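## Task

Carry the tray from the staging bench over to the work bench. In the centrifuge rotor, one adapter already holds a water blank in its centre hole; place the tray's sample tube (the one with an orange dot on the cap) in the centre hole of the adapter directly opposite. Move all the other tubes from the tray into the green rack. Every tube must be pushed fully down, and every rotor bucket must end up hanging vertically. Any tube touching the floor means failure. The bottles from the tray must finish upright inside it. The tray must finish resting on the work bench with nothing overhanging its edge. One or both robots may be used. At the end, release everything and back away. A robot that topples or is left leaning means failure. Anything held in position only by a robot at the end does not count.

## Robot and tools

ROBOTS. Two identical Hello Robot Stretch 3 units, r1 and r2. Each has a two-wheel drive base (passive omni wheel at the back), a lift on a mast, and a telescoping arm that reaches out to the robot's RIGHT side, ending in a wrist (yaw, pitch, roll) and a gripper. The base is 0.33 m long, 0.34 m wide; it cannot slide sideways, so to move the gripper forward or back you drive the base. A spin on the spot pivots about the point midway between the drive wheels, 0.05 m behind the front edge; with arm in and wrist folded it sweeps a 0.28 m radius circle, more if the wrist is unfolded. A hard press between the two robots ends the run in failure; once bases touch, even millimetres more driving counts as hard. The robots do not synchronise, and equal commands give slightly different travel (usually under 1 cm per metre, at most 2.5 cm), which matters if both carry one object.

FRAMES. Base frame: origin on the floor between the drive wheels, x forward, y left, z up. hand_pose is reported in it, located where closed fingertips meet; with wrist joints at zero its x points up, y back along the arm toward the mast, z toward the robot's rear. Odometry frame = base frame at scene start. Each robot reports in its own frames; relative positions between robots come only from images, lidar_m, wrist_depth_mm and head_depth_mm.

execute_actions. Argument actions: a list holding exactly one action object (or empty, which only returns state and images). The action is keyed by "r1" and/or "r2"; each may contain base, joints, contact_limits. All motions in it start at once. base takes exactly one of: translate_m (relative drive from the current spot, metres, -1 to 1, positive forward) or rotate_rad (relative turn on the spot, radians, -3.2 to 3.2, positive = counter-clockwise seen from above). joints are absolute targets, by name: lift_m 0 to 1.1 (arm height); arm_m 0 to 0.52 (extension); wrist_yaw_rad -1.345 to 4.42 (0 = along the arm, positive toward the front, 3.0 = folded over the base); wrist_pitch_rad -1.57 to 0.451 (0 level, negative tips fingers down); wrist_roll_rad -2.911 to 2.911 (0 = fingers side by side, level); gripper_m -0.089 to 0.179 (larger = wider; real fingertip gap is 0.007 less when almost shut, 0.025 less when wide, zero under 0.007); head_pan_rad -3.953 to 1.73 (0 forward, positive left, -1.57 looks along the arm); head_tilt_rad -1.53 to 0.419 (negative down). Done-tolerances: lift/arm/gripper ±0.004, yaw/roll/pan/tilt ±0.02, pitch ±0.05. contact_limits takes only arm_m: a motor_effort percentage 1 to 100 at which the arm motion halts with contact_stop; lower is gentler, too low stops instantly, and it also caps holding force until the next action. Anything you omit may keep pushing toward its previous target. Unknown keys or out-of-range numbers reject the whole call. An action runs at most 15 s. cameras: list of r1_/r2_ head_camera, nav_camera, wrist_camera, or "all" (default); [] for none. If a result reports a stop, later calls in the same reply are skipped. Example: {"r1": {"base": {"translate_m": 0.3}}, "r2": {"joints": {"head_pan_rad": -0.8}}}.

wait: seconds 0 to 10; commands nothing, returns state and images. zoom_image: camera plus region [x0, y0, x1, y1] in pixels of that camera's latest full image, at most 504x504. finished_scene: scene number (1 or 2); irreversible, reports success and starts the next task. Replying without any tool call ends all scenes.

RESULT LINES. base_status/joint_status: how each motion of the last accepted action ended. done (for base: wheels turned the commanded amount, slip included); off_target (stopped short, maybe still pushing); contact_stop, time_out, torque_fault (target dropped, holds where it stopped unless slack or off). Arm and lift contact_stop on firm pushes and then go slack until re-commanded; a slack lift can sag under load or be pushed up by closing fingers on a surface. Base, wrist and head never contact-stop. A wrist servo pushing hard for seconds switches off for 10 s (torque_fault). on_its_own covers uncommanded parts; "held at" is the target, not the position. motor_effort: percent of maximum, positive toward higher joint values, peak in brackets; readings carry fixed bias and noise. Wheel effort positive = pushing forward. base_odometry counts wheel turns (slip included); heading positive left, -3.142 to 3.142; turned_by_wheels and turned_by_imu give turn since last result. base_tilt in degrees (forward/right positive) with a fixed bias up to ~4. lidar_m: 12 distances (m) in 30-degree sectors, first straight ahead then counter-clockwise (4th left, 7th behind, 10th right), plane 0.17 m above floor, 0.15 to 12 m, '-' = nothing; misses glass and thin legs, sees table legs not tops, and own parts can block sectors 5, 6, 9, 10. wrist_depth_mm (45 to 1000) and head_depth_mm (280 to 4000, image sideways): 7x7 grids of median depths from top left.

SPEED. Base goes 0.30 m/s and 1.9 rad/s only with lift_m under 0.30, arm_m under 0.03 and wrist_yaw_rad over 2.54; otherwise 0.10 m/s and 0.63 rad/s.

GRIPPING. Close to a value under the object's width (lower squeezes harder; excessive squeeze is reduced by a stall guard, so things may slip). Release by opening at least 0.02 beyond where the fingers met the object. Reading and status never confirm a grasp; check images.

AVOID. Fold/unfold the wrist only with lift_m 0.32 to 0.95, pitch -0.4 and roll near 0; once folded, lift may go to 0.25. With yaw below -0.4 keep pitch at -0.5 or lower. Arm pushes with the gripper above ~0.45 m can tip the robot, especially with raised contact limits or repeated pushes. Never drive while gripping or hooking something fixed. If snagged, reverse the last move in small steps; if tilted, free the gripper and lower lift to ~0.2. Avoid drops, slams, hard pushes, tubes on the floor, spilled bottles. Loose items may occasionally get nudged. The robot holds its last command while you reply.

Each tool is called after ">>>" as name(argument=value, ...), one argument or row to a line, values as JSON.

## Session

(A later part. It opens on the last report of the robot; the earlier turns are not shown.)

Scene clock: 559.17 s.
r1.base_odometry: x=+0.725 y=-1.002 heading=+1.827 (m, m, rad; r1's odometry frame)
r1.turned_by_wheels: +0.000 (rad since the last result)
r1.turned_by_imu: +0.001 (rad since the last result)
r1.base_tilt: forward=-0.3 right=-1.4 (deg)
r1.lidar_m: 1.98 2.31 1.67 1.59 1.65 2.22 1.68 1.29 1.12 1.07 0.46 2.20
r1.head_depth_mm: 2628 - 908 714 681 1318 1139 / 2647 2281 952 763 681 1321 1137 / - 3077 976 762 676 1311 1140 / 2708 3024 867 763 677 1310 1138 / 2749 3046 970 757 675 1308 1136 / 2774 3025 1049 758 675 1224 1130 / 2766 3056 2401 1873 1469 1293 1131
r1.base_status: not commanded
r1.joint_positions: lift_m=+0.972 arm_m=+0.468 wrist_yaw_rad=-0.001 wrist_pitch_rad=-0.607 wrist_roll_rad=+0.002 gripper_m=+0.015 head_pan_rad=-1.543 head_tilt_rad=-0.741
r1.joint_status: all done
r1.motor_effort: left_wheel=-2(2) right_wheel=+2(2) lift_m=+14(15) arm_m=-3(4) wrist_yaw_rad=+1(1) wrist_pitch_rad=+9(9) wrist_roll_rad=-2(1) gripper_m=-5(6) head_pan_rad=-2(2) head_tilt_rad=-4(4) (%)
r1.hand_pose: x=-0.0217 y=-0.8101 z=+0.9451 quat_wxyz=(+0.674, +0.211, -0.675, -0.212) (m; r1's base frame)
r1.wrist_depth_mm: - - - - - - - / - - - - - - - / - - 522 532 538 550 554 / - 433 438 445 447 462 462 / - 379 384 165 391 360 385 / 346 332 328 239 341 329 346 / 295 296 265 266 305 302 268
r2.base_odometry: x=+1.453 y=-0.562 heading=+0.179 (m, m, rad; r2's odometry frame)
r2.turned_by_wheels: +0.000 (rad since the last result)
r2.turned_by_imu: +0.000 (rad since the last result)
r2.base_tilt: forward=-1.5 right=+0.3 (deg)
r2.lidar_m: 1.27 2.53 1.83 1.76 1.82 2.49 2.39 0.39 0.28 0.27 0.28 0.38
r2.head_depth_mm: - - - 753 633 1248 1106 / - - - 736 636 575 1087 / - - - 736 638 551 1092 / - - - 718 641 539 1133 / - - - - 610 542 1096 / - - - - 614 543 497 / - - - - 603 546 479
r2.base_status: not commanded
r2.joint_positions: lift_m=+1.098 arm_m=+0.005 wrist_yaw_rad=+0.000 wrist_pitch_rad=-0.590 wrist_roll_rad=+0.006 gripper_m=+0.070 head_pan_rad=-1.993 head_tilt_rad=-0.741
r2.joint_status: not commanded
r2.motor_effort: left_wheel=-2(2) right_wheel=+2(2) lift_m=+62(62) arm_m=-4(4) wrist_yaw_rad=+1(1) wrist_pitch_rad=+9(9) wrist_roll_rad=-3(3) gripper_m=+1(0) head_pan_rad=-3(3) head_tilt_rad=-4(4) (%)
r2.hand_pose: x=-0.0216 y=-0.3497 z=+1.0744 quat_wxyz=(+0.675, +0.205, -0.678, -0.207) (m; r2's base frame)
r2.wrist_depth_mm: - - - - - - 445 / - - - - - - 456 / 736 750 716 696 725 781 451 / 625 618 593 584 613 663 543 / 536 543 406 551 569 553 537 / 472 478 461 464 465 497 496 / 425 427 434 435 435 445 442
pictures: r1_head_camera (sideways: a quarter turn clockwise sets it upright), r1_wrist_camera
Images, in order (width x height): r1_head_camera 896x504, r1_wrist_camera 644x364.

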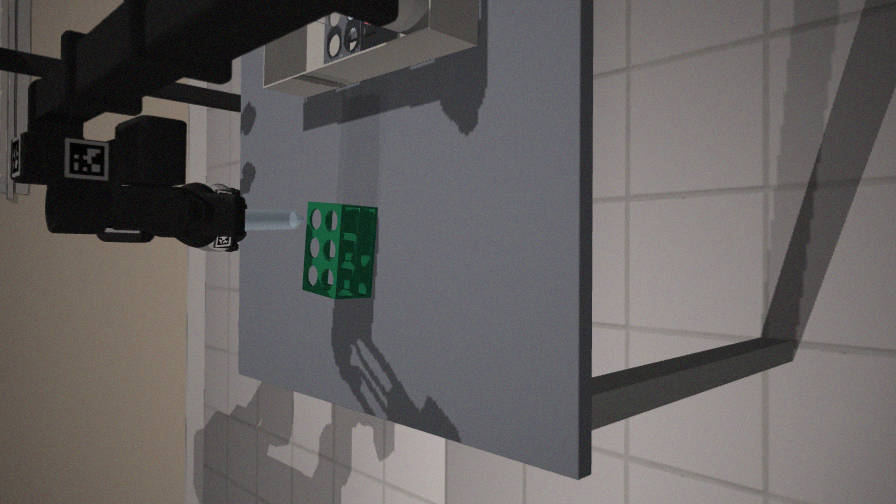

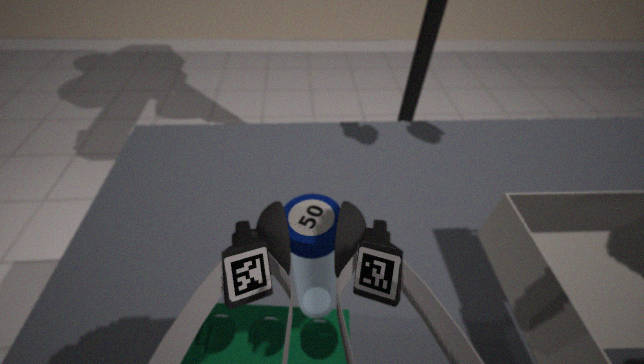

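>>> execute_actions(
  actions=[
    {"r1":{"joints":{"lift_m":0.957}}},
  ],
  cameras=["r1_wrist_camera","r1_head_camera"],
)

>>> zoom_image(
  camera="r1_head_camera",
  region=[220,170,400,310],
)

Scene clock: 565.27 s.
r1.base_odometry: x=+0.725 y=-1.002 heading=+1.827 (m, m, rad; r1's odometry frame)
r1.turned_by_wheels: +0.000 (rad since the last result)
r1.turned_by_imu: +0.001 (rad since the last result)
r1.base_tilt: forward=-0.1 right=-1.4 (deg)
r1.lidar_m: 1.98 2.30 1.67 1.60 1.65 2.23 1.68 1.29 1.12 1.07 0.46 2.21
r1.head_depth_mm: 2745 - 851 719 682 1312 1138 / 2656 2232 952 767 680 1307 1141 / 2659 3026 976 760 677 1318 1140 / 2750 3040 864 764 679 1307 1131 / 2765 3043 971 760 676 1302 1135 / 2734 3032 1047 762 674 1221 1129 / 2745 3018 2399 1874 1463 1298 1131
r1.base_status: not commanded
r1.joint_positions: lift_m=+0.957 arm_m=+0.468 wrist_yaw_rad=-0.001 wrist_pitch_rad=-0.583 wrist_roll_rad=+0.002 gripper_m=+0.015 head_pan_rad=-1.543 head_tilt_rad=-0.741
r1.joint_status: all done
r1.motor_effort: left_wheel=-2(2) right_wheel=+3(2) lift_m=+12(15) arm_m=-3(3) wrist_yaw_rad=+1(1) wrist_pitch_rad=-3(8) wrist_roll_rad=-1(2) gripper_m=-5(5) head_pan_rad=-2(2) head_tilt_rad=-6(5) (%)
r1.hand_pose: x=-0.0217 y=-0.8140 z=+0.9349 quat_wxyz=(+0.677, +0.203, -0.678, -0.204) (m; r1's base frame)
r1.wrist_depth_mm: - - - - - - - / - - - - - - - / - - 520 530 533 546 557 / - 431 433 440 447 453 456 / - 369 377 164 382 349 372 / 330 323 322 207 333 319 331 / 285 288 262 268 295 299 255
r2.base_odometry: x=+1.453 y=-0.562 heading=+0.179 (m, m, rad; r2's odometry frame)
r2.turned_by_wheels: +0.000 (rad since the last result)
r2.turned_by_imu: +0.000 (rad since the last result)
r2.base_tilt: forward=-1.5 right=+0.2 (deg)
r2.lidar_m: 1.27 2.54 1.84 1.77 1.83 2.49 2.39 0.39 0.28 0.27 0.28 0.38
r2.head_depth_mm: - - - 753 634 1248 1113 / - - - 734 636 575 1090 / - - - 736 639 550 1092 / - - - 718 641 539 1137 / - - - - 612 541 1098 / - - - - 612 543 498 / - - - - 602 545 479
r2.base_status: not commanded
r2.joint_positions: lift_m=+1.098 arm_m=+0.005 wrist_yaw_rad=+0.000 wrist_pitch_rad=-0.590 wrist_roll_rad=+0.006 gripper_m=+0.070 head_pan_rad=-1.993 head_tilt_rad=-0.741
r2.joint_status: not commanded
r2.motor_effort: left_wheel=-3(2) right_wheel=+2(2) lift_m=+63(63) arm_m=-4(4) wrist_yaw_rad=+0(0) wrist_pitch_rad=+10(10) wrist_roll_rad=-2(2) gripper_m=+1(1) head_pan_rad=-3(4) head_tilt_rad=-4(4) (%)
r2.hand_pose: x=-0.0216 y=-0.3497 z=+1.0744 quat_wxyz=(+0.675, +0.205, -0.678, -0.207) (m; r2's base frame)
r2.wrist_depth_mm: - - - - - - 458 / - - - - - - 463 / 727 745 728 707 729 790 762 / 610 629 600 590 599 655 474 / 537 541 407 555 564 544 543 / 474 476 458 465 466 498 504 / 421 425 430 438 439 440 445
pictures: r1_head_camera (sideways: a quarter turn clockwise sets it upright), r1_wrist_camera
Images, in order (width x height): r1_head_camera 896x504, r1_wrist_camera 644x364.

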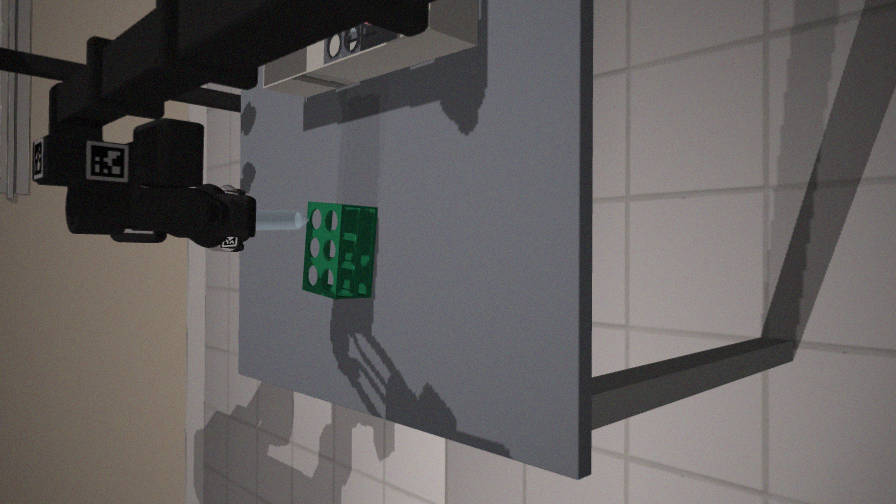

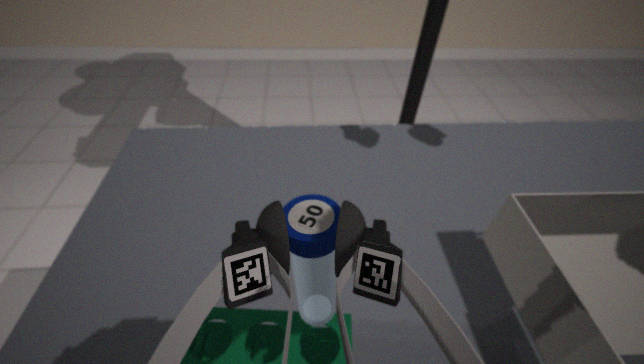

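Region (220, 170, 400, 310) of r1_head_camera's 896x504 image, scaled by 2.800, with more detail than that image has.

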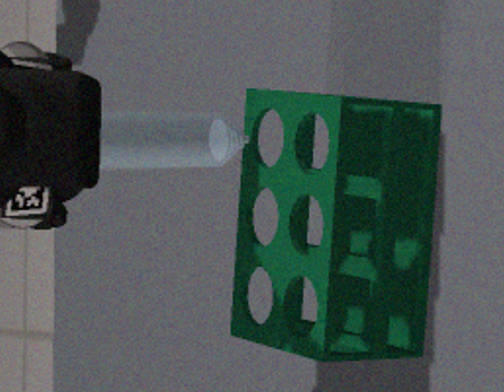

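>>> execute_actions(
  actions=[
    {"r1":{"joints":{"lift_m":0.975,"wrist_pitch_rad":-0.6}}},
  ],
  cameras=[],
)

>>> execute_actions(
  actions=[
    {"r1":{"joints":{"arm_m":0.449}}},
  ],
  cameras=[],
)

>>> execute_actions(
  actions=[
    {"r1":{"joints":{"lift_m":0.94}}},
  ],
  cameras=["r1_wrist_camera","r1_head_camera"],
)

>>> zoom_image(
  camera="r1_head_camera",
  region=[220,170,400,310],
)

Scene clock: 573.80 s.
r1.base_odometry: x=+0.725 y=-1.002 heading=+1.827 (m, m, rad; r1's odometry frame)
r1.turned_by_wheels: +0.000 (rad since the last result)
r1.turned_by_imu: +0.001 (rad since the last result)
r1.base_tilt: forward=-0.2 right=-1.4 (deg)
r1.lidar_m: 1.98 2.31 1.67 1.60 1.65 2.22 1.68 1.29 1.12 1.07 0.46 2.20
r1.head_depth_mm: 2670 - 950 715 683 1311 1137 / 2623 3048 954 766 681 1318 1139 / - 3004 974 761 678 1304 1137 / 2692 3044 864 761 676 1308 1138 / 2745 3039 971 759 679 1312 1134 / 2742 3065 1054 759 675 1226 1140 / 2726 3053 2387 1858 1466 1295 1134
r1.base_status: not commanded
r1.joint_positions: lift_m=+0.975 arm_m=+0.468 wrist_yaw_rad=-0.001 wrist_pitch_rad=-0.615 wrist_roll_rad=+0.002 gripper_m=+0.015 head_pan_rad=-1.543 head_tilt_rad=-0.741
r1.joint_status: all done
r1.motor_effort: left_wheel=-2(2) right_wheel=+3(2) lift_m=+22(23) arm_m=-3(3) wrist_yaw_rad=+1(1) wrist_pitch_rad=+8(8) wrist_roll_rad=-1(1) gripper_m=-6(5) head_pan_rad=-3(3) head_tilt_rad=-4(6) (%)
r1.hand_pose: x=-0.0217 y=-0.8087 z=+0.9459 quat_wxyz=(+0.673, +0.214, -0.675, -0.215) (m; r1's base frame)
r1.wrist_depth_mm: - - - - - - - / - - - - - - - / - - 517 532 536 546 557 / - 436 442 444 450 456 462 / - 375 383 165 390 364 384 / 344 331 331 212 341 331 347 / 295 296 270 255 305 302 267
r2.base_odometry: x=+1.453 y=-0.562 heading=+0.179 (m, m, rad; r2's odometry frame)
r2.turned_by_wheels: +0.000 (rad since the last result)
r2.turned_by_imu: +0.000 (rad since the last result)
r2.base_tilt: forward=-1.5 right=+0.3 (deg)
r2.lidar_m: 1.27 2.53 1.84 1.77 1.83 2.49 2.38 0.38 0.28 0.27 0.28 0.38
r2.head_depth_mm: - - - 753 632 1245 1105 / - - - 733 635 577 1089 / - - - 736 638 551 1090 / - - - 718 640 539 1136 / - - - - 611 542 1097 / - - - - 612 543 499 / - - - - 604 546 479
r2.base_status: not commanded
r2.joint_positions: lift_m=+1.098 arm_m=+0.005 wrist_yaw_rad=+0.000 wrist_pitch_rad=-0.590 wrist_roll_rad=+0.006 gripper_m=+0.070 head_pan_rad=-1.993 head_tilt_rad=-0.741
r2.joint_status: not commanded
r2.motor_effort: left_wheel=-3(3) right_wheel=+2(2) lift_m=+62(63) arm_m=-4(4) wrist_yaw_rad=+0(0) wrist_pitch_rad=+9(9) wrist_roll_rad=-3(3) gripper_m=+1(1) head_pan_rad=-4(3) head_tilt_rad=-3(3) (%)
r2.hand_pose: x=-0.0216 y=-0.3497 z=+1.0744 quat_wxyz=(+0.675, +0.205, -0.678, -0.207) (m; r2's base frame)
r2.wrist_depth_mm: - - - - - - 447 / - - - - - - 456 / 744 749 737 707 726 781 443 / 620 618 588 590 616 661 541 / 536 546 406 546 571 559 544 / 476 479 459 461 461 489 490 / 424 427 431 434 435 444 445
pictures: none
No camera images: the call's "cameras" was empty. Leave "cameras" out to get every camera's image.

Scene clock: 574.83 s.
r1.base_odometry: x=+0.725 y=-1.002 heading=+1.827 (m, m, rad; r1's odometry frame)
r1.turned_by_wheels: +0.000 (rad since the last result)
r1.turned_by_imu: +0.000 (rad since the last result)
r1.base_tilt: forward=-0.3 right=-1.5 (deg)
r1.lidar_m: 1.97 2.31 1.66 1.60 1.65 2.22 1.68 1.29 1.12 1.08 0.46 2.21
r1.head_depth_mm: 2635 - 936 714 679 1316 1136 / 2659 1538 952 765 681 1317 1135 / 2605 3014 974 758 678 1315 1136 / 2731 3032 863 761 678 1316 1133 / 2751 3014 971 758 677 1307 1132 / 2757 3040 1053 760 675 1226 1130 / 2753 3039 2413 1863 1466 1307 1127
r1.base_status: not commanded
r1.joint_positions: lift_m=+0.975 arm_m=+0.449 wrist_yaw_rad=-0.001 wrist_pitch_rad=-0.615 wrist_roll_rad=+0.002 gripper_m=+0.015 head_pan_rad=-1.543 head_tilt_rad=-0.741
r1.joint_status: all done
r1.motor_effort: left_wheel=-2(3) right_wheel=+2(2) lift_m=+22(22) arm_m=-3(4) wrist_yaw_rad=+1(1) wrist_pitch_rad=+8(8) wrist_roll_rad=-1(1) gripper_m=-5(4) head_pan_rad=-2(3) head_tilt_rad=-5(5) (%)
r1.hand_pose: x=-0.0217 y=-0.7897 z=+0.9459 quat_wxyz=(+0.673, +0.214, -0.674, -0.215) (m; r1's base frame)
r1.wrist_depth_mm: - - - - - - - / - - - - - - - / - - 520 524 538 548 552 / - 434 438 446 451 441 391 / - 373 383 165 389 372 394 / - 329 330 213 343 331 347 / 296 297 249 250 304 301 257
r2.base_odometry: x=+1.453 y=-0.562 heading=+0.179 (m, m, rad; r2's odometry frame)
r2.turned_by_wheels: +0.000 (rad since the last result)
r2.turned_by_imu: +0.000 (rad since the last result)
r2.base_tilt: forward=-1.5 right=+0.3 (deg)
r2.lidar_m: 1.28 2.53 1.84 1.77 1.83 2.48 2.39 0.39 0.28 0.27 0.28 0.38
r2.head_depth_mm: - - - 755 634 1252 1105 / - - - 734 636 576 1086 / - - - 736 638 550 1092 / - - - 718 640 539 1133 / - - - - 612 541 1095 / - - - - 612 543 497 / - - - - 603 545 479
r2.base_status: not commanded
r2.joint_positions: lift_m=+1.098 arm_m=+0.005 wrist_yaw_rad=+0.000 wrist_pitch_rad=-0.590 wrist_roll_rad=+0.006 gripper_m=+0.070 head_pan_rad=-1.993 head_tilt_rad=-0.741
r2.joint_status: not commanded
r2.motor_effort: left_wheel=-2(2) right_wheel=+2(2) lift_m=+62(62) arm_m=-4(4) wrist_yaw_rad=+0(1) wrist_pitch_rad=+9(9) wrist_roll_rad=-2(3) gripper_m=+0(0) head_pan_rad=-3(3) head_tilt_rad=-3(3) (%)
r2.hand_pose: x=-0.0216 y=-0.3497 z=+1.0744 quat_wxyz=(+0.675, +0.205, -0.678, -0.207) (m; r2's base frame)
r2.wrist_depth_mm: - - - - - - 462 / - - - - - - - / 731 739 726 708 725 786 460 / 623 617 590 581 614 653 631 / 536 538 407 553 574 549 542 / 476 476 457 463 467 497 496 / 422 428 433 435 440 444 442
pictures: none
No camera images: the call's "cameras" was empty. Leave "cameras" out to get every camera's image.

Scene clock: 575.97 s.
r1.base_odometry: x=+0.725 y=-1.002 heading=+1.827 (m, m, rad; r1's odometry frame)
r1.turned_by_wheels: +0.000 (rad since the last result)
r1.turned_by_imu: +0.000 (rad since the last result)
r1.base_tilt: forward=-0.2 right=-1.3 (deg)
r1.lidar_m: 1.98 2.30 1.67 1.60 1.64 2.22 1.68 1.29 1.12 1.07 0.46 2.20
r1.head_depth_mm: 2789 3009 - 740 682 1310 1135 / 2638 2247 941 766 680 1307 1131 / 2654 - 972 762 679 1308 1133 / 2801 3036 861 763 678 1318 1135 / 2758 3029 966 760 675 1304 1127 / 2768 3089 1043 753 675 1223 1136 / 2781 3054 2387 1869 1463 1299 1139
r1.base_status: not commanded
r1.joint_positions: lift_m=+0.940 arm_m=+0.449 wrist_yaw_rad=-0.001 wrist_pitch_rad=-0.615 wrist_roll_rad=+0.002 gripper_m=+0.015 head_pan_rad=-1.543 head_tilt_rad=-0.741
r1.joint_status: all done
r1.motor_effort: left_wheel=-3(3) right_wheel=+3(2) lift_m=+14(20) arm_m=-3(3) wrist_yaw_rad=+1(1) wrist_pitch_rad=+8(8) wrist_roll_rad=-1(1) gripper_m=-5(6) head_pan_rad=-3(2) head_tilt_rad=-4(4) (%)
r1.hand_pose: x=-0.0217 y=-0.7896 z=+0.9114 quat_wxyz=(+0.673, +0.214, -0.674, -0.215) (m; r1's base frame)
r1.wrist_depth_mm: - - - - - - - / - - - - - - - / - 457 461 469 475 488 498 / - 387 392 400 399 357 359 / - 333 341 165 347 332 350 / 293 298 247 224 307 302 267 / 264 264 239 222 272 275 231
r2.base_odometry: x=+1.453 y=-0.562 heading=+0.179 (m, m, rad; r2's odometry frame)
r2.turned_by_wheels: +0.000 (rad since the last result)
r2.turned_by_imu: +0.000 (rad since the last result)
r2.base_tilt: forward=-1.5 right=+0.3 (deg)
r2.lidar_m: 1.27 2.53 1.84 1.76 1.82 2.49 2.39 0.39 0.28 0.27 0.28 0.38
r2.head_depth_mm: - - - 752 633 1254 1110 / - - - 734 635 576 1088 / - - - 735 638 551 1093 / - - - 719 642 540 1136 / - - - - 611 540 1094 / - - - - 613 543 497 / - - - - 603 545 479
r2.base_status: not commanded
r2.joint_positions: lift_m=+1.098 arm_m=+0.005 wrist_yaw_rad=+0.000 wrist_pitch_rad=-0.590 wrist_roll_rad=+0.006 gripper_m=+0.070 head_pan_rad=-1.993 head_tilt_rad=-0.741
r2.joint_status: not commanded
r2.motor_effort: left_wheel=-3(2) right_wheel=+2(2) lift_m=+62(62) arm_m=-4(4) wrist_yaw_rad=-1(1) wrist_pitch_rad=+10(10) wrist_roll_rad=-2(3) gripper_m=+0(0) head_pan_rad=-3(4) head_tilt_rad=-3(3) (%)
r2.hand_pose: x=-0.0216 y=-0.3497 z=+1.0744 quat_wxyz=(+0.675, +0.205, -0.678, -0.207) (m; r2's base frame)
r2.wrist_depth_mm: - - - - - - 482 / - - - - - - - / 725 751 720 713 711 773 786 / 617 626 593 594 611 654 499 / 536 543 408 542 570 550 547 / 472 475 459 463 465 496 506 / 423 428 430 433 435 443 443
pictures: r1_head_camera (sideways: a quarter turn clockwise sets it upright), r1_wrist_camera
Images, in order (width x height): r1_head_camera 896x504, r1_wrist_camera 644x364.

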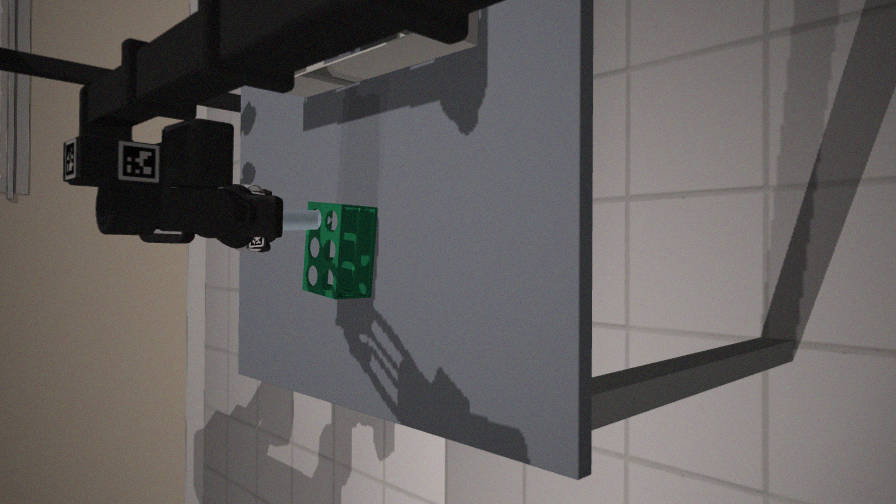

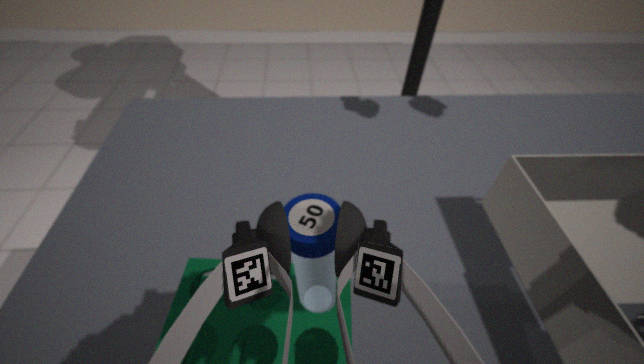

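Region (220, 170, 400, 310) of r1_head_camera's 896x504 image, scaled by 2.800, with more detail than that image has.

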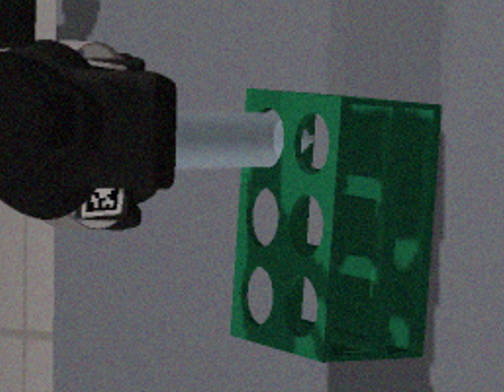

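>>> execute_actions(
  actions=[
    {"r1":{"joints":{"lift_m":0.905}}},
  ],
  cameras=["r1_wrist_camera"],
)

>>> execute_actions(
  actions=[
    {"r1":{"joints":{"gripper_m":0.055}}},
  ],
  cameras=["r1_wrist_camera"],
)

>>> execute_actions(
  actions=[
    {"r1":{"joints":{"lift_m":1.0}}},
  ],
  cameras=["r1_wrist_camera","r1_head_camera"],
)

Scene clock: 581.40 s.
r1.base_odometry: x=+0.725 y=-1.002 heading=+1.827 (m, m, rad; r1's odometry frame)
r1.turned_by_wheels: +0.000 (rad since the last result)
r1.turned_by_imu: +0.001 (rad since the last result)
r1.base_tilt: forward=-0.2 right=-1.3 (deg)
r1.lidar_m: 1.98 2.31 1.67 1.59 1.65 2.23 1.68 1.29 1.12 1.07 0.46 2.20
r1.head_depth_mm: 2727 3046 - - 1438 1322 1137 / 2734 - 939 763 678 1312 1137 / 2735 - 933 764 678 1311 1137 / 2749 3024 858 762 679 1309 1140 / 2791 3029 968 759 674 1303 1136 / 2761 3048 1054 758 673 1222 1136 / 2757 3022 2394 1854 1461 1298 1129
r1.base_status: not commanded
r1.joint_positions: lift_m=+0.905 arm_m=+0.449 wrist_yaw_rad=-0.001 wrist_pitch_rad=-0.598 wrist_roll_rad=+0.002 gripper_m=+0.015 head_pan_rad=-1.543 head_tilt_rad=-0.741
r1.joint_status: all done
r1.motor_effort: left_wheel=-2(3) right_wheel=+3(3) lift_m=+12(12) arm_m=-2(3) wrist_yaw_rad=+1(1) wrist_pitch_rad=-1(8) wrist_roll_rad=-1(1) gripper_m=-6(4) head_pan_rad=-2(2) head_tilt_rad=-5(4) (%)
r1.hand_pose: x=-0.0217 y=-0.7925 z=+0.8799 quat_wxyz=(+0.675, +0.208, -0.676, -0.209) (m; r1's base frame)
r1.wrist_depth_mm: - - - - - - - / - - - - 915 - - / - 414 418 428 432 438 452 / - 347 352 358 361 334 342 / 298 302 308 164 311 307 265 / 262 257 220 196 274 276 231 / 235 226 210 223 242 246 231
r2.base_odometry: x=+1.453 y=-0.562 heading=+0.179 (m, m, rad; r2's odometry frame)
r2.turned_by_wheels: +0.000 (rad since the last result)
r2.turned_by_imu: +0.000 (rad since the last result)
r2.base_tilt: forward=-1.5 right=+0.2 (deg)
r2.lidar_m: 1.27 2.53 1.84 1.77 1.83 2.48 2.39 0.39 0.28 0.27 0.28 0.38
r2.head_depth_mm: - - - 755 634 1249 1101 / - - - 734 635 574 1092 / - - - 736 639 550 1093 / - - - 718 641 540 1131 / - - - - 612 542 1099 / - - - - 613 544 497 / - - - - 604 545 479
r2.base_status: not commanded
r2.joint_positions: lift_m=+1.098 arm_m=+0.005 wrist_yaw_rad=+0.000 wrist_pitch_rad=-0.590 wrist_roll_rad=+0.006 gripper_m=+0.070 head_pan_rad=-1.993 head_tilt_rad=-0.741
r2.joint_status: not commanded
r2.motor_effort: left_wheel=-3(2) right_wheel=+2(2) lift_m=+62(62) arm_m=-4(4) wrist_yaw_rad=+0(1) wrist_pitch_rad=+9(9) wrist_roll_rad=-2(2) gripper_m=+0(0) head_pan_rad=-3(3) head_tilt_rad=-3(2) (%)
r2.hand_pose: x=-0.0216 y=-0.3497 z=+1.0744 quat_wxyz=(+0.675, +0.205, -0.678, -0.207) (m; r2's base frame)
r2.wrist_depth_mm: - - - - - - 508 / - - - - - - 507 / 743 753 725 699 724 792 826 / 611 635 597 584 609 659 564 / 540 538 405 548 572 550 544 / 482 479 458 465 469 497 501 / 418 422 431 437 439 438 442
pictures: r1_wrist_camera
Images, in order (width x height): r1_wrist_camera 644x364.

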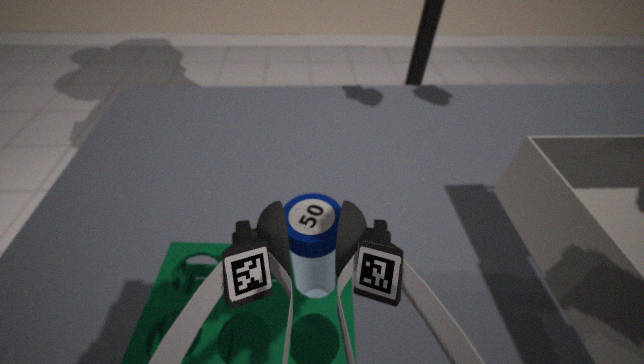

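Scene clock: 582.30 s.
r1.base_odometry: x=+0.725 y=-1.002 heading=+1.827 (m, m, rad; r1's odometry frame)
r1.turned_by_wheels: +0.000 (rad since the last result)
r1.turned_by_imu: +0.000 (rad since the last result)
r1.base_tilt: forward=-0.2 right=-1.4 (deg)
r1.lidar_m: 1.97 2.31 1.66 1.59 1.65 2.22 1.69 1.29 1.12 1.07 0.46 2.21
r1.head_depth_mm: 2717 3019 - - 1447 1319 1142 / 2687 - 937 764 679 1315 1138 / 2786 - 938 762 680 1311 1140 / 2783 3038 857 760 677 1313 1133 / 2738 3042 968 762 675 1302 1133 / 2751 3079 1054 758 677 1227 1136 / 2748 3012 2394 1881 1458 1302 1126
r1.base_status: not commanded
r1.joint_positions: lift_m=+0.905 arm_m=+0.449 wrist_yaw_rad=-0.001 wrist_pitch_rad=-0.610 wrist_roll_rad=+0.002 gripper_m=+0.055 head_pan_rad=-1.543 head_tilt_rad=-0.741
r1.joint_status: all done
r1.motor_effort: left_wheel=-3(3) right_wheel=+2(3) lift_m=+13(13) arm_m=-3(3) wrist_yaw_rad=+1(1) wrist_pitch_rad=+5(5) wrist_roll_rad=-2(1) gripper_m=+1(80) head_pan_rad=-2(3) head_tilt_rad=-5(5) (%)
r1.hand_pose: x=-0.0217 y=-0.7906 z=+0.8775 quat_wxyz=(+0.674, +0.212, -0.675, -0.213) (m; r1's base frame)
r1.wrist_depth_mm: - - - - - - - / - - - - 926 - 542 / - 400 411 417 425 430 323 / - 342 346 349 354 334 341 / 294 296 306 165 310 302 253 / 258 255 196 198 263 272 230 / 232 230 208 219 239 243 231
r2.base_odometry: x=+1.453 y=-0.562 heading=+0.179 (m, m, rad; r2's odometry frame)
r2.turned_by_wheels: +0.000 (rad since the last result)
r2.turned_by_imu: +0.000 (rad since the last result)
r2.base_tilt: forward=-1.5 right=+0.3 (deg)
r2.lidar_m: 1.28 2.53 1.83 1.76 1.82 2.48 2.39 0.38 0.28 0.27 0.28 0.38
r2.head_depth_mm: - - - 754 634 1251 1110 / - - - 735 635 575 1090 / - - - 736 640 551 1093 / - - - 718 641 539 1137 / - - - - 611 541 1095 / - - - - 613 544 498 / - - - - 603 545 479
r2.base_status: not commanded
r2.joint_positions: lift_m=+1.098 arm_m=+0.005 wrist_yaw_rad=+0.000 wrist_pitch_rad=-0.590 wrist_roll_rad=+0.006 gripper_m=+0.070 head_pan_rad=-1.993 head_tilt_rad=-0.741
r2.joint_status: not commanded
r2.motor_effort: left_wheel=-2(2) right_wheel=+2(2) lift_m=+63(62) arm_m=-4(4) wrist_yaw_rad=+1(0) wrist_pitch_rad=+9(10) wrist_roll_rad=-3(3) gripper_m=+0(0) head_pan_rad=-4(3) head_tilt_rad=-3(4) (%)
r2.hand_pose: x=-0.0216 y=-0.3497 z=+1.0744 quat_wxyz=(+0.675, +0.205, -0.678, -0.207) (m; r2's base frame)
r2.wrist_depth_mm: - - - - - - - / - - - - - - 501 / 723 742 718 717 730 783 838 / 619 624 598 584 613 659 617 / 538 551 406 544 570 556 538 / 475 481 462 463 463 494 505 / 428 426 428 432 438 442 443
pictures: r1_wrist_camera
Images, in order (width x height): r1_wrist_camera 644x364.

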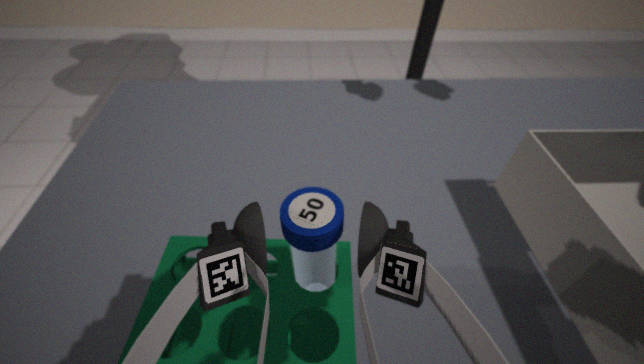

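Scene clock: 584.00 s.
r1.base_odometry: x=+0.725 y=-1.002 heading=+1.827 (m, m, rad; r1's odometry frame)
r1.turned_by_wheels: +0.000 (rad since the last result)
r1.turned_by_imu: +0.000 (rad since the last result)
r1.base_tilt: forward=-0.3 right=-1.5 (deg)
r1.lidar_m: 1.98 2.30 1.67 1.59 1.65 2.23 1.68 1.29 1.12 1.07 0.46 2.21
r1.head_depth_mm: - 2991 949 716 681 1313 1139 / - 3017 945 762 680 1306 1134 / - 2981 976 763 675 1312 1138 / 2754 3001 869 760 676 1306 1131 / 2732 3024 971 761 673 1303 1133 / 2754 3022 1053 758 675 1226 1131 / 2771 2988 2402 1880 1460 1295 1138
r1.base_status: not commanded
r1.joint_positions: lift_m=+1.000 arm_m=+0.449 wrist_yaw_rad=-0.001 wrist_pitch_rad=-0.611 wrist_roll_rad=+0.002 gripper_m=+0.055 head_pan_rad=-1.543 head_tilt_rad=-0.741
r1.joint_status: all done
r1.motor_effort: left_wheel=-3(2) right_wheel=+3(3) lift_m=+22(20) arm_m=-2(3) wrist_yaw_rad=+1(1) wrist_pitch_rad=+5(5) wrist_roll_rad=-1(2) gripper_m=+1(0) head_pan_rad=-2(3) head_tilt_rad=-5(5) (%)
r1.hand_pose: x=-0.0217 y=-0.7904 z=+0.9718 quat_wxyz=(+0.674, +0.212, -0.675, -0.213) (m; r1's base frame)
r1.wrist_depth_mm: - - - - - - - / - - - - - - - / - - 567 569 584 593 606 / - 482 476 480 487 497 508 / - 410 421 417 427 396 416 / - 360 349 322 361 360 375 / 332 322 273 274 330 318 293
r2.base_odometry: x=+1.453 y=-0.562 heading=+0.179 (m, m, rad; r2's odometry frame)
r2.turned_by_wheels: +0.000 (rad since the last result)
r2.turned_by_imu: +0.000 (rad since the last result)
r2.base_tilt: forward=-1.6 right=+0.2 (deg)
r2.lidar_m: 1.27 2.53 1.84 1.77 1.83 2.49 2.40 0.39 0.28 0.27 0.28 0.38
r2.head_depth_mm: - - - 752 634 1250 1108 / - - - 736 634 575 1090 / - - - 736 638 551 1090 / - - - 718 641 540 1137 / - - - - 613 541 1097 / - - - - 612 544 497 / - - - - 604 545 479
r2.base_status: not commanded
r2.joint_positions: lift_m=+1.098 arm_m=+0.005 wrist_yaw_rad=+0.000 wrist_pitch_rad=-0.590 wrist_roll_rad=+0.006 gripper_m=+0.070 head_pan_rad=-1.993 head_tilt_rad=-0.741
r2.joint_status: not commanded
r2.motor_effort: left_wheel=-2(3) right_wheel=+2(2) lift_m=+62(62) arm_m=-4(4) wrist_yaw_rad=+1(1) wrist_pitch_rad=+10(9) wrist_roll_rad=-3(2) gripper_m=+0(0) head_pan_rad=-3(4) head_tilt_rad=-3(3) (%)
r2.hand_pose: x=-0.0216 y=-0.3497 z=+1.0744 quat_wxyz=(+0.675, +0.205, -0.678, -0.207) (m; r2's base frame)
r2.wrist_depth_mm: - - - - - - 446 / - - - - - - - / 730 747 722 715 725 786 731 / 619 632 599 585 606 653 672 / 535 546 408 548 573 556 534 / 474 481 457 462 470 495 495 / 421 426 430 435 437 440 449
pictures: r1_head_camera (sideways: a quarter turn clockwise sets it upright), r1_wrist_camera
Images, in order (width x height): r1_head_camera 896x504, r1_wrist_camera 644x364.

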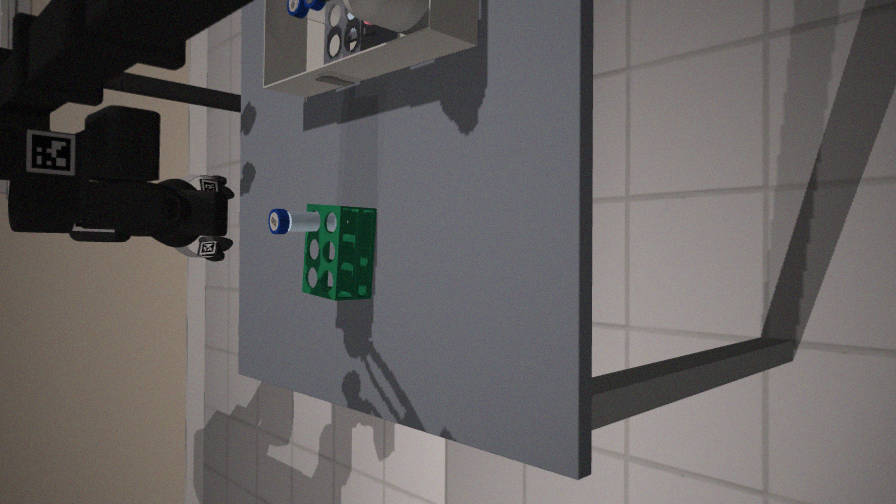

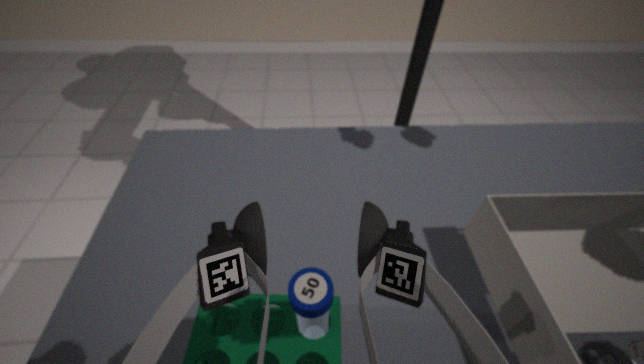

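>>> execute_actions(
  actions=[
    {"r1":{"base":{"translate_m":-0.313},"joints":{"arm_m":0.36,"lift_m":1.06,"head_pan_rad":-1.45}}},
  ],
  cameras=["r1_wrist_camera","r1_head_camera"],
)

Scene clock: 595.37 s.
r1.base_odometry: x=+0.805 y=-1.304 heading=+1.827 (m, m, rad; r1's odometry frame)
r1.turned_by_wheels: +0.000 (rad since the last result)
r1.turned_by_imu: +0.002 (rad since the last result)
r1.base_tilt: forward=-0.2 right=-1.4 (deg)
r1.lidar_m: 2.28 2.30 1.66 1.59 1.64 2.22 1.71 1.01 1.13 1.08 0.68 0.64
r1.head_depth_mm: - 3011 874 707 662 1318 1142 / - 3056 929 718 661 1312 1138 / 2789 2974 825 706 679 1311 1135 / 2779 3005 955 701 678 1308 1137 / 2766 3044 970 764 675 1301 1132 / 2818 3081 888 758 1424 1301 1133 / 2831 3159 927 755 1427 1298 1133
r1.base_status: done
r1.joint_positions: lift_m=+1.060 arm_m=+0.360 wrist_yaw_rad=-0.001 wrist_pitch_rad=-0.611 wrist_roll_rad=+0.002 gripper_m=+0.055 head_pan_rad=-1.457 head_tilt_rad=-0.741
r1.joint_status: all done
r1.motor_effort: left_wheel=-2(6) right_wheel=+3(3) lift_m=+22(24) arm_m=-3(2) wrist_yaw_rad=+1(1) wrist_pitch_rad=+6(6) wrist_roll_rad=-1(1) gripper_m=+1(0) head_pan_rad=+3(12) head_tilt_rad=-5(4) (%)
r1.hand_pose: x=-0.0217 y=-0.7014 z=+1.0317 quat_wxyz=(+0.674, +0.212, -0.675, -0.214) (m; r1's base frame)
r1.wrist_depth_mm: - - - - - - - / - - - - - - - / 647 651 665 685 682 703 713 / 550 553 557 501 396 582 592 / 476 477 480 489 437 498 511 / 365 420 346 373 390 430 446 / 364 380 336 313 340 383 397
r2.base_odometry: x=+1.453 y=-0.562 heading=+0.179 (m, m, rad; r2's odometry frame)
r2.turned_by_wheels: +0.000 (rad since the last result)
r2.turned_by_imu: +0.000 (rad since the last result)
r2.base_tilt: forward=-1.6 right=+0.3 (deg)
r2.lidar_m: 1.27 2.53 1.84 1.77 1.83 2.49 2.39 0.39 0.28 0.27 0.28 0.38
r2.head_depth_mm: - - - 753 634 1251 1111 / - - - 734 635 575 1088 / - - - 735 638 551 1091 / - - - 714 642 540 1136 / - - - - 611 542 1096 / - - - - 612 543 498 / - - - - 604 544 479
r2.base_status: not commanded
r2.joint_positions: lift_m=+1.098 arm_m=+0.005 wrist_yaw_rad=+0.000 wrist_pitch_rad=-0.590 wrist_roll_rad=+0.006 gripper_m=+0.070 head_pan_rad=-1.993 head_tilt_rad=-0.741
r2.joint_status: not commanded
r2.motor_effort: left_wheel=-2(2) right_wheel=+2(2) lift_m=+62(62) arm_m=-4(4) wrist_yaw_rad=+0(0) wrist_pitch_rad=+9(9) wrist_roll_rad=-2(2) gripper_m=+0(1) head_pan_rad=-3(3) head_tilt_rad=-3(3) (%)
r2.hand_pose: x=-0.0216 y=-0.3497 z=+1.0744 quat_wxyz=(+0.675, +0.205, -0.678, -0.207) (m; r2's base frame)
r2.wrist_depth_mm: - - - - - - - / - - - - - - - / 728 737 738 712 731 789 - / 623 628 594 590 614 649 664 / 537 545 408 555 570 537 544 / 471 479 456 460 467 497 494 / 427 423 431 435 438 439 442
pictures: r1_head_camera (sideways: a quarter turn clockwise sets it upright), r1_wrist_camera
Images, in order (width x height): r1_head_camera 896x504, r1_wrist_camera 644x364.

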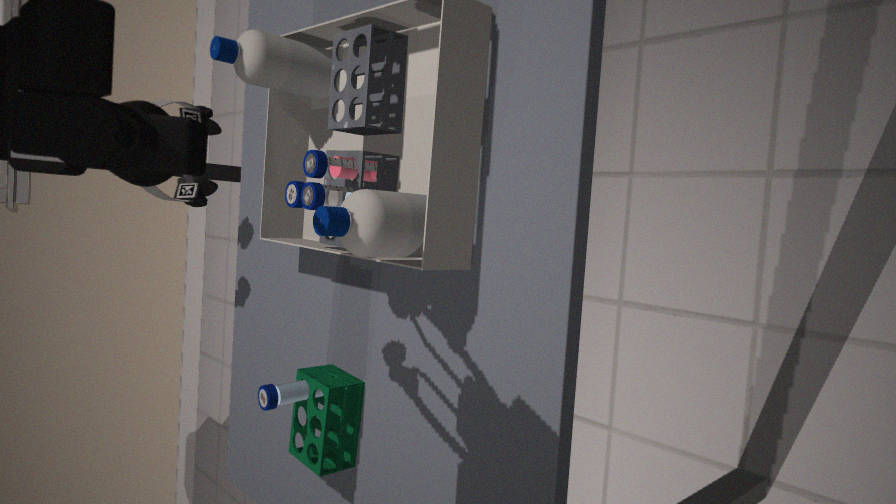

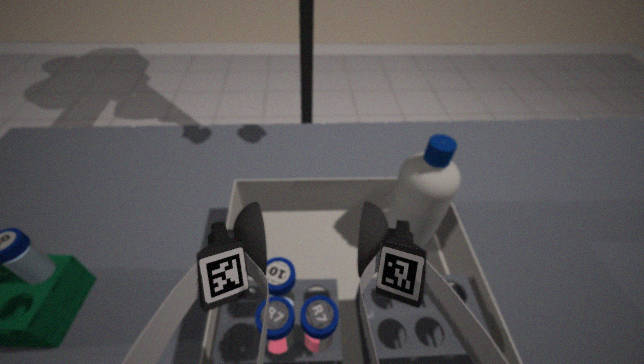

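>>> execute_actions(
  actions=[
    {"r1":{"base":{"translate_m":0.04},"joints":{"arm_m":0.4,"lift_m":0.96,"gripper_m":0.06}}},
  ],
  cameras=["r1_wrist_camera","r1_head_camera"],
)

Scene clock: 606.20 s.
r1.base_odometry: x=+0.794 y=-1.266 heading=+1.827 (m, m, rad; r1's odometry frame)
r1.turned_by_wheels: +0.000 (rad since the last result)
r1.turned_by_imu: +0.001 (rad since the last result)
r1.base_tilt: forward=-0.3 right=-1.3 (deg)
r1.lidar_m: 2.25 2.30 1.66 1.59 1.64 2.22 1.70 1.04 1.13 1.08 0.62 0.61
r1.head_depth_mm: 2570 2911 855 709 662 1313 1132 / 2593 - 935 716 662 1311 1133 / 2760 3023 758 697 678 1308 1139 / 2762 3069 971 739 680 1306 1135 / 2793 3041 967 759 677 1314 1126 / 2809 3079 893 760 1422 1304 1139 / 2856 3105 964 758 1434 1225 1134
r1.base_status: done
r1.joint_positions: lift_m=+0.960 arm_m=+0.400 wrist_yaw_rad=-0.001 wrist_pitch_rad=-0.611 wrist_roll_rad=+0.002 gripper_m=+0.060 head_pan_rad=-1.457 head_tilt_rad=-0.741
r1.joint_status: all done
r1.motor_effort: left_wheel=-3(3) right_wheel=+2(8) lift_m=+14(19) arm_m=+3(6) wrist_yaw_rad=+1(1) wrist_pitch_rad=+6(6) wrist_roll_rad=-1(1) gripper_m=+0(32) head_pan_rad=+2(2) head_tilt_rad=-5(5) (%)
r1.hand_pose: x=-0.0217 y=-0.7406 z=+0.9322 quat_wxyz=(+0.674, +0.212, -0.675, -0.214) (m; r1's base frame)
r1.wrist_depth_mm: - - - - - - - / - - - - - - - / 483 491 494 504 515 284 533 / 408 418 407 401 403 321 447 / 358 359 373 365 374 354 376 / 301 318 287 252 220 275 276 / 282 285 263 221 229 246 243
r2.base_odometry: x=+1.453 y=-0.562 heading=+0.179 (m, m, rad; r2's odometry frame)
r2.turned_by_wheels: +0.000 (rad since the last result)
r2.turned_by_imu: +0.000 (rad since the last result)
r2.base_tilt: forward=-1.5 right=+0.3 (deg)
r2.lidar_m: 1.27 2.53 1.84 1.77 1.82 2.49 2.38 0.39 0.28 0.27 0.28 0.38
r2.head_depth_mm: - - - 754 632 1247 1110 / - - - 735 635 575 1087 / - - - 735 639 550 1089 / - - - 718 641 539 1137 / - - - - 612 540 1096 / - - - - 613 544 497 / - - - - 602 546 479
r2.base_status: not commanded
r2.joint_positions: lift_m=+1.098 arm_m=+0.005 wrist_yaw_rad=+0.000 wrist_pitch_rad=-0.590 wrist_roll_rad=+0.006 gripper_m=+0.070 head_pan_rad=-1.993 head_tilt_rad=-0.741
r2.joint_status: not commanded
r2.motor_effort: left_wheel=-2(2) right_wheel=+2(2) lift_m=+62(62) arm_m=-4(4) wrist_yaw_rad=-1(0) wrist_pitch_rad=+9(10) wrist_roll_rad=-2(3) gripper_m=+1(0) head_pan_rad=-4(4) head_tilt_rad=-3(3) (%)
r2.hand_pose: x=-0.0216 y=-0.3497 z=+1.0744 quat_wxyz=(+0.675, +0.205, -0.678, -0.207) (m; r2's base frame)
r2.wrist_depth_mm: - - - - - - - / - - - - - - - / 735 743 726 707 633 789 - / 624 624 593 580 608 651 669 / 538 540 406 551 566 548 547 / 473 473 458 458 464 498 499 / 426 431 432 438 437 442 447
pictures: r1_head_camera (sideways: a quarter turn clockwise sets it upright), r1_wrist_camera
Images, in order (width x height): r1_head_camera 896x504, r1_wrist_camera 644x364.

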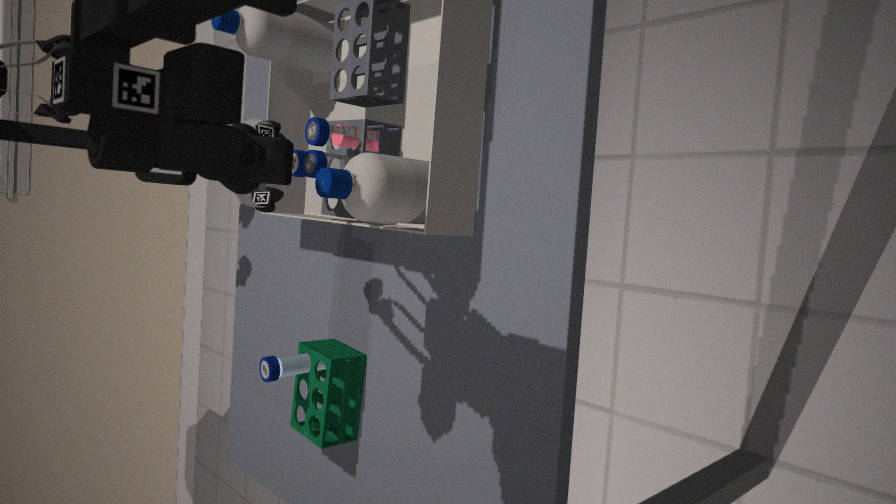

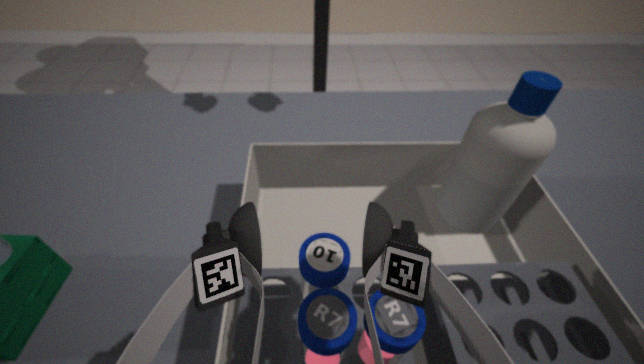

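>>> execute_actions(
  actions=[
    {"r1":{"base":{"translate_m":-0.004},"joints":{"arm_m":0.41,"lift_m":0.93}}},
  ],
  cameras=["r1_wrist_camera"],
)

Scene clock: 612.53 s.
r1.base_odometry: x=+0.795 y=-1.269 heading=+1.827 (m, m, rad; r1's odometry frame)
r1.turned_by_wheels: +0.000 (rad since the last result)
r1.turned_by_imu: +0.001 (rad since the last result)
r1.base_tilt: forward=-0.2 right=-1.4 (deg)
r1.lidar_m: 2.24 2.30 1.66 1.59 1.64 2.21 1.70 1.04 1.12 1.08 0.63 0.61
r1.head_depth_mm: 2652 - 842 708 664 1317 1133 / 2607 - 934 717 662 1309 1141 / 2737 3035 658 696 678 1305 1140 / 2797 3040 970 721 676 1318 1129 / 2815 3058 970 762 676 1294 1137 / 2831 3094 893 758 1431 1302 1127 / 2841 3168 964 756 1417 1254 1132
r1.base_status: done
r1.joint_positions: lift_m=+0.930 arm_m=+0.410 wrist_yaw_rad=-0.001 wrist_pitch_rad=-0.611 wrist_roll_rad=+0.002 gripper_m=+0.060 head_pan_rad=-1.457 head_tilt_rad=-0.741
r1.joint_status: all done
r1.motor_effort: left_wheel=-2(9) right_wheel=+2(4) lift_m=+14(13) arm_m=+4(4) wrist_yaw_rad=+1(1) wrist_pitch_rad=+6(6) wrist_roll_rad=-2(1) gripper_m=+1(0) head_pan_rad=+2(2) head_tilt_rad=-5(4) (%)
r1.hand_pose: x=-0.0217 y=-0.7506 z=+0.9022 quat_wxyz=(+0.674, +0.212, -0.675, -0.214) (m; r1's base frame)
r1.wrist_depth_mm: - - - - - - - / - - - - - 553 571 / 436 442 447 355 361 264 462 / 369 374 367 369 377 301 398 / 322 326 327 311 343 326 284 / 284 286 257 174 158 243 237 / 254 255 209 150 151 215 219
r2.base_odometry: x=+1.453 y=-0.562 heading=+0.179 (m, m, rad; r2's odometry frame)
r2.turned_by_wheels: +0.000 (rad since the last result)
r2.turned_by_imu: +0.000 (rad since the last result)
r2.base_tilt: forward=-1.4 right=+0.2 (deg)
r2.lidar_m: 1.27 2.54 1.84 1.77 1.83 2.48 2.39 0.39 0.28 0.27 0.28 0.38
r2.head_depth_mm: - - - 754 634 1253 1108 / - - - 735 637 575 1090 / - - - 734 638 551 1091 / - - - 719 641 539 1138 / - - - - 611 542 1098 / - - - - 612 543 498 / - - - - 603 545 479
r2.base_status: not commanded
r2.joint_positions: lift_m=+1.098 arm_m=+0.005 wrist_yaw_rad=+0.000 wrist_pitch_rad=-0.590 wrist_roll_rad=+0.006 gripper_m=+0.070 head_pan_rad=-1.993 head_tilt_rad=-0.741
r2.joint_status: not commanded
r2.motor_effort: left_wheel=-2(2) right_wheel=+2(1) lift_m=+63(62) arm_m=-4(4) wrist_yaw_rad=+1(2) wrist_pitch_rad=+9(9) wrist_roll_rad=-3(2) gripper_m=+0(0) head_pan_rad=-4(4) head_tilt_rad=-3(3) (%)
r2.hand_pose: x=-0.0216 y=-0.3497 z=+1.0744 quat_wxyz=(+0.675, +0.205, -0.678, -0.207) (m; r2's base frame)
r2.wrist_depth_mm: - - - - - - - / - - - - - - - / 742 728 727 716 698 790 - / 612 635 596 593 610 659 669 / 533 549 405 557 564 547 540 / 474 483 462 464 469 496 496 / 423 428 430 431 442 438 445
pictures: r1_wrist_camera
Images, in order (width x height): r1_wrist_camera 644x364.

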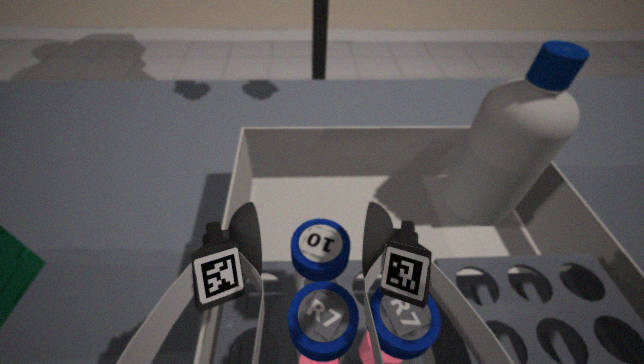

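>>> execute_actions(
  actions=[
    {"r1":{"joints":{"lift_m":0.915}}},
  ],
  cameras=["r1_wrist_camera"],
)

Scene clock: 615.83 s.
r1.base_odometry: x=+0.795 y=-1.269 heading=+1.827 (m, m, rad; r1's odometry frame)
r1.turned_by_wheels: +0.000 (rad since the last result)
r1.turned_by_imu: +0.001 (rad since the last result)
r1.base_tilt: forward=-0.3 right=-1.4 (deg)
r1.lidar_m: 2.25 2.30 1.66 1.59 1.65 2.21 1.70 1.04 1.13 1.08 0.63 0.61
r1.head_depth_mm: 2691 - 858 707 661 1314 1134 / 2602 - 880 721 662 1316 1145 / 2784 3047 657 699 678 1317 1138 / 2763 3069 965 719 678 1305 1133 / 2831 3065 968 759 676 1308 1129 / 2816 3071 890 755 1419 1298 1138 / 2846 3126 967 758 1421 1258 1135
r1.base_status: not commanded
r1.joint_positions: lift_m=+0.917 arm_m=+0.410 wrist_yaw_rad=-0.001 wrist_pitch_rad=-0.606 wrist_roll_rad=+0.002 gripper_m=+0.060 head_pan_rad=-1.457 head_tilt_rad=-0.741
r1.joint_status: lift_m contact_stop (moved -0.014 of -0.015)
r1.on_its_own: lift_m is slack since a contact_stop, until your next command for it
r1.motor_effort: left_wheel=-2(2) right_wheel=+3(3) lift_m=+17(18) arm_m=+3(4) wrist_yaw_rad=+1(1) wrist_pitch_rad=+3(6) wrist_roll_rad=-1(1) gripper_m=+0(0) head_pan_rad=+3(2) head_tilt_rad=-5(4) (%)
r1.hand_pose: x=-0.0217 y=-0.7516 z=+0.8897 quat_wxyz=(+0.674, +0.211, -0.675, -0.212) (m; r1's base frame)
r1.wrist_depth_mm: - - - - - - - / 517 524 536 545 560 520 549 / 425 431 432 352 360 262 445 / 357 358 355 366 369 301 373 / 311 313 316 175 329 317 271 / 273 275 238 153 146 238 228 / 245 247 198 140 140 204 217
r2.base_odometry: x=+1.453 y=-0.562 heading=+0.179 (m, m, rad; r2's odometry frame)
r2.turned_by_wheels: +0.000 (rad since the last result)
r2.turned_by_imu: +0.000 (rad since the last result)
r2.base_tilt: forward=-1.4 right=+0.3 (deg)
r2.lidar_m: 1.27 2.53 1.83 1.77 1.83 2.49 2.39 0.39 0.28 0.27 0.28 0.38
r2.head_depth_mm: - - - 753 632 1248 1104 / - - - 735 635 577 1086 / - - - 736 639 550 1094 / - - - 720 640 540 1136 / - - - - 612 542 1098 / - - - - 612 543 498 / - - - - 603 545 479
r2.base_status: not commanded
r2.joint_positions: lift_m=+1.098 arm_m=+0.005 wrist_yaw_rad=+0.000 wrist_pitch_rad=-0.590 wrist_roll_rad=+0.006 gripper_m=+0.070 head_pan_rad=-1.993 head_tilt_rad=-0.741
r2.joint_status: not commanded
r2.motor_effort: left_wheel=-2(2) right_wheel=+2(2) lift_m=+62(62) arm_m=-4(4) wrist_yaw_rad=+0(2) wrist_pitch_rad=+9(9) wrist_roll_rad=-3(3) gripper_m=+0(0) head_pan_rad=-3(3) head_tilt_rad=-3(2) (%)
r2.hand_pose: x=-0.0216 y=-0.3497 z=+1.0744 quat_wxyz=(+0.675, +0.205, -0.678, -0.207) (m; r2's base frame)
r2.wrist_depth_mm: - - - - - - - / - - - - - - - / 726 749 725 700 692 795 - / 626 641 596 568 620 645 663 / 533 543 410 557 569 545 542 / 470 474 463 471 473 494 506 / 426 422 430 433 438 446 448
pictures: r1_wrist_camera
Images, in order (width x height): r1_wrist_camera 644x364.

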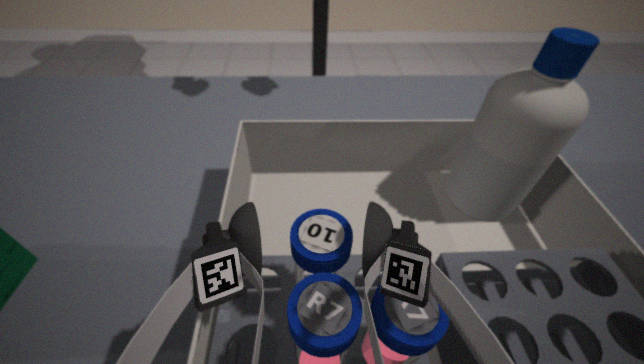

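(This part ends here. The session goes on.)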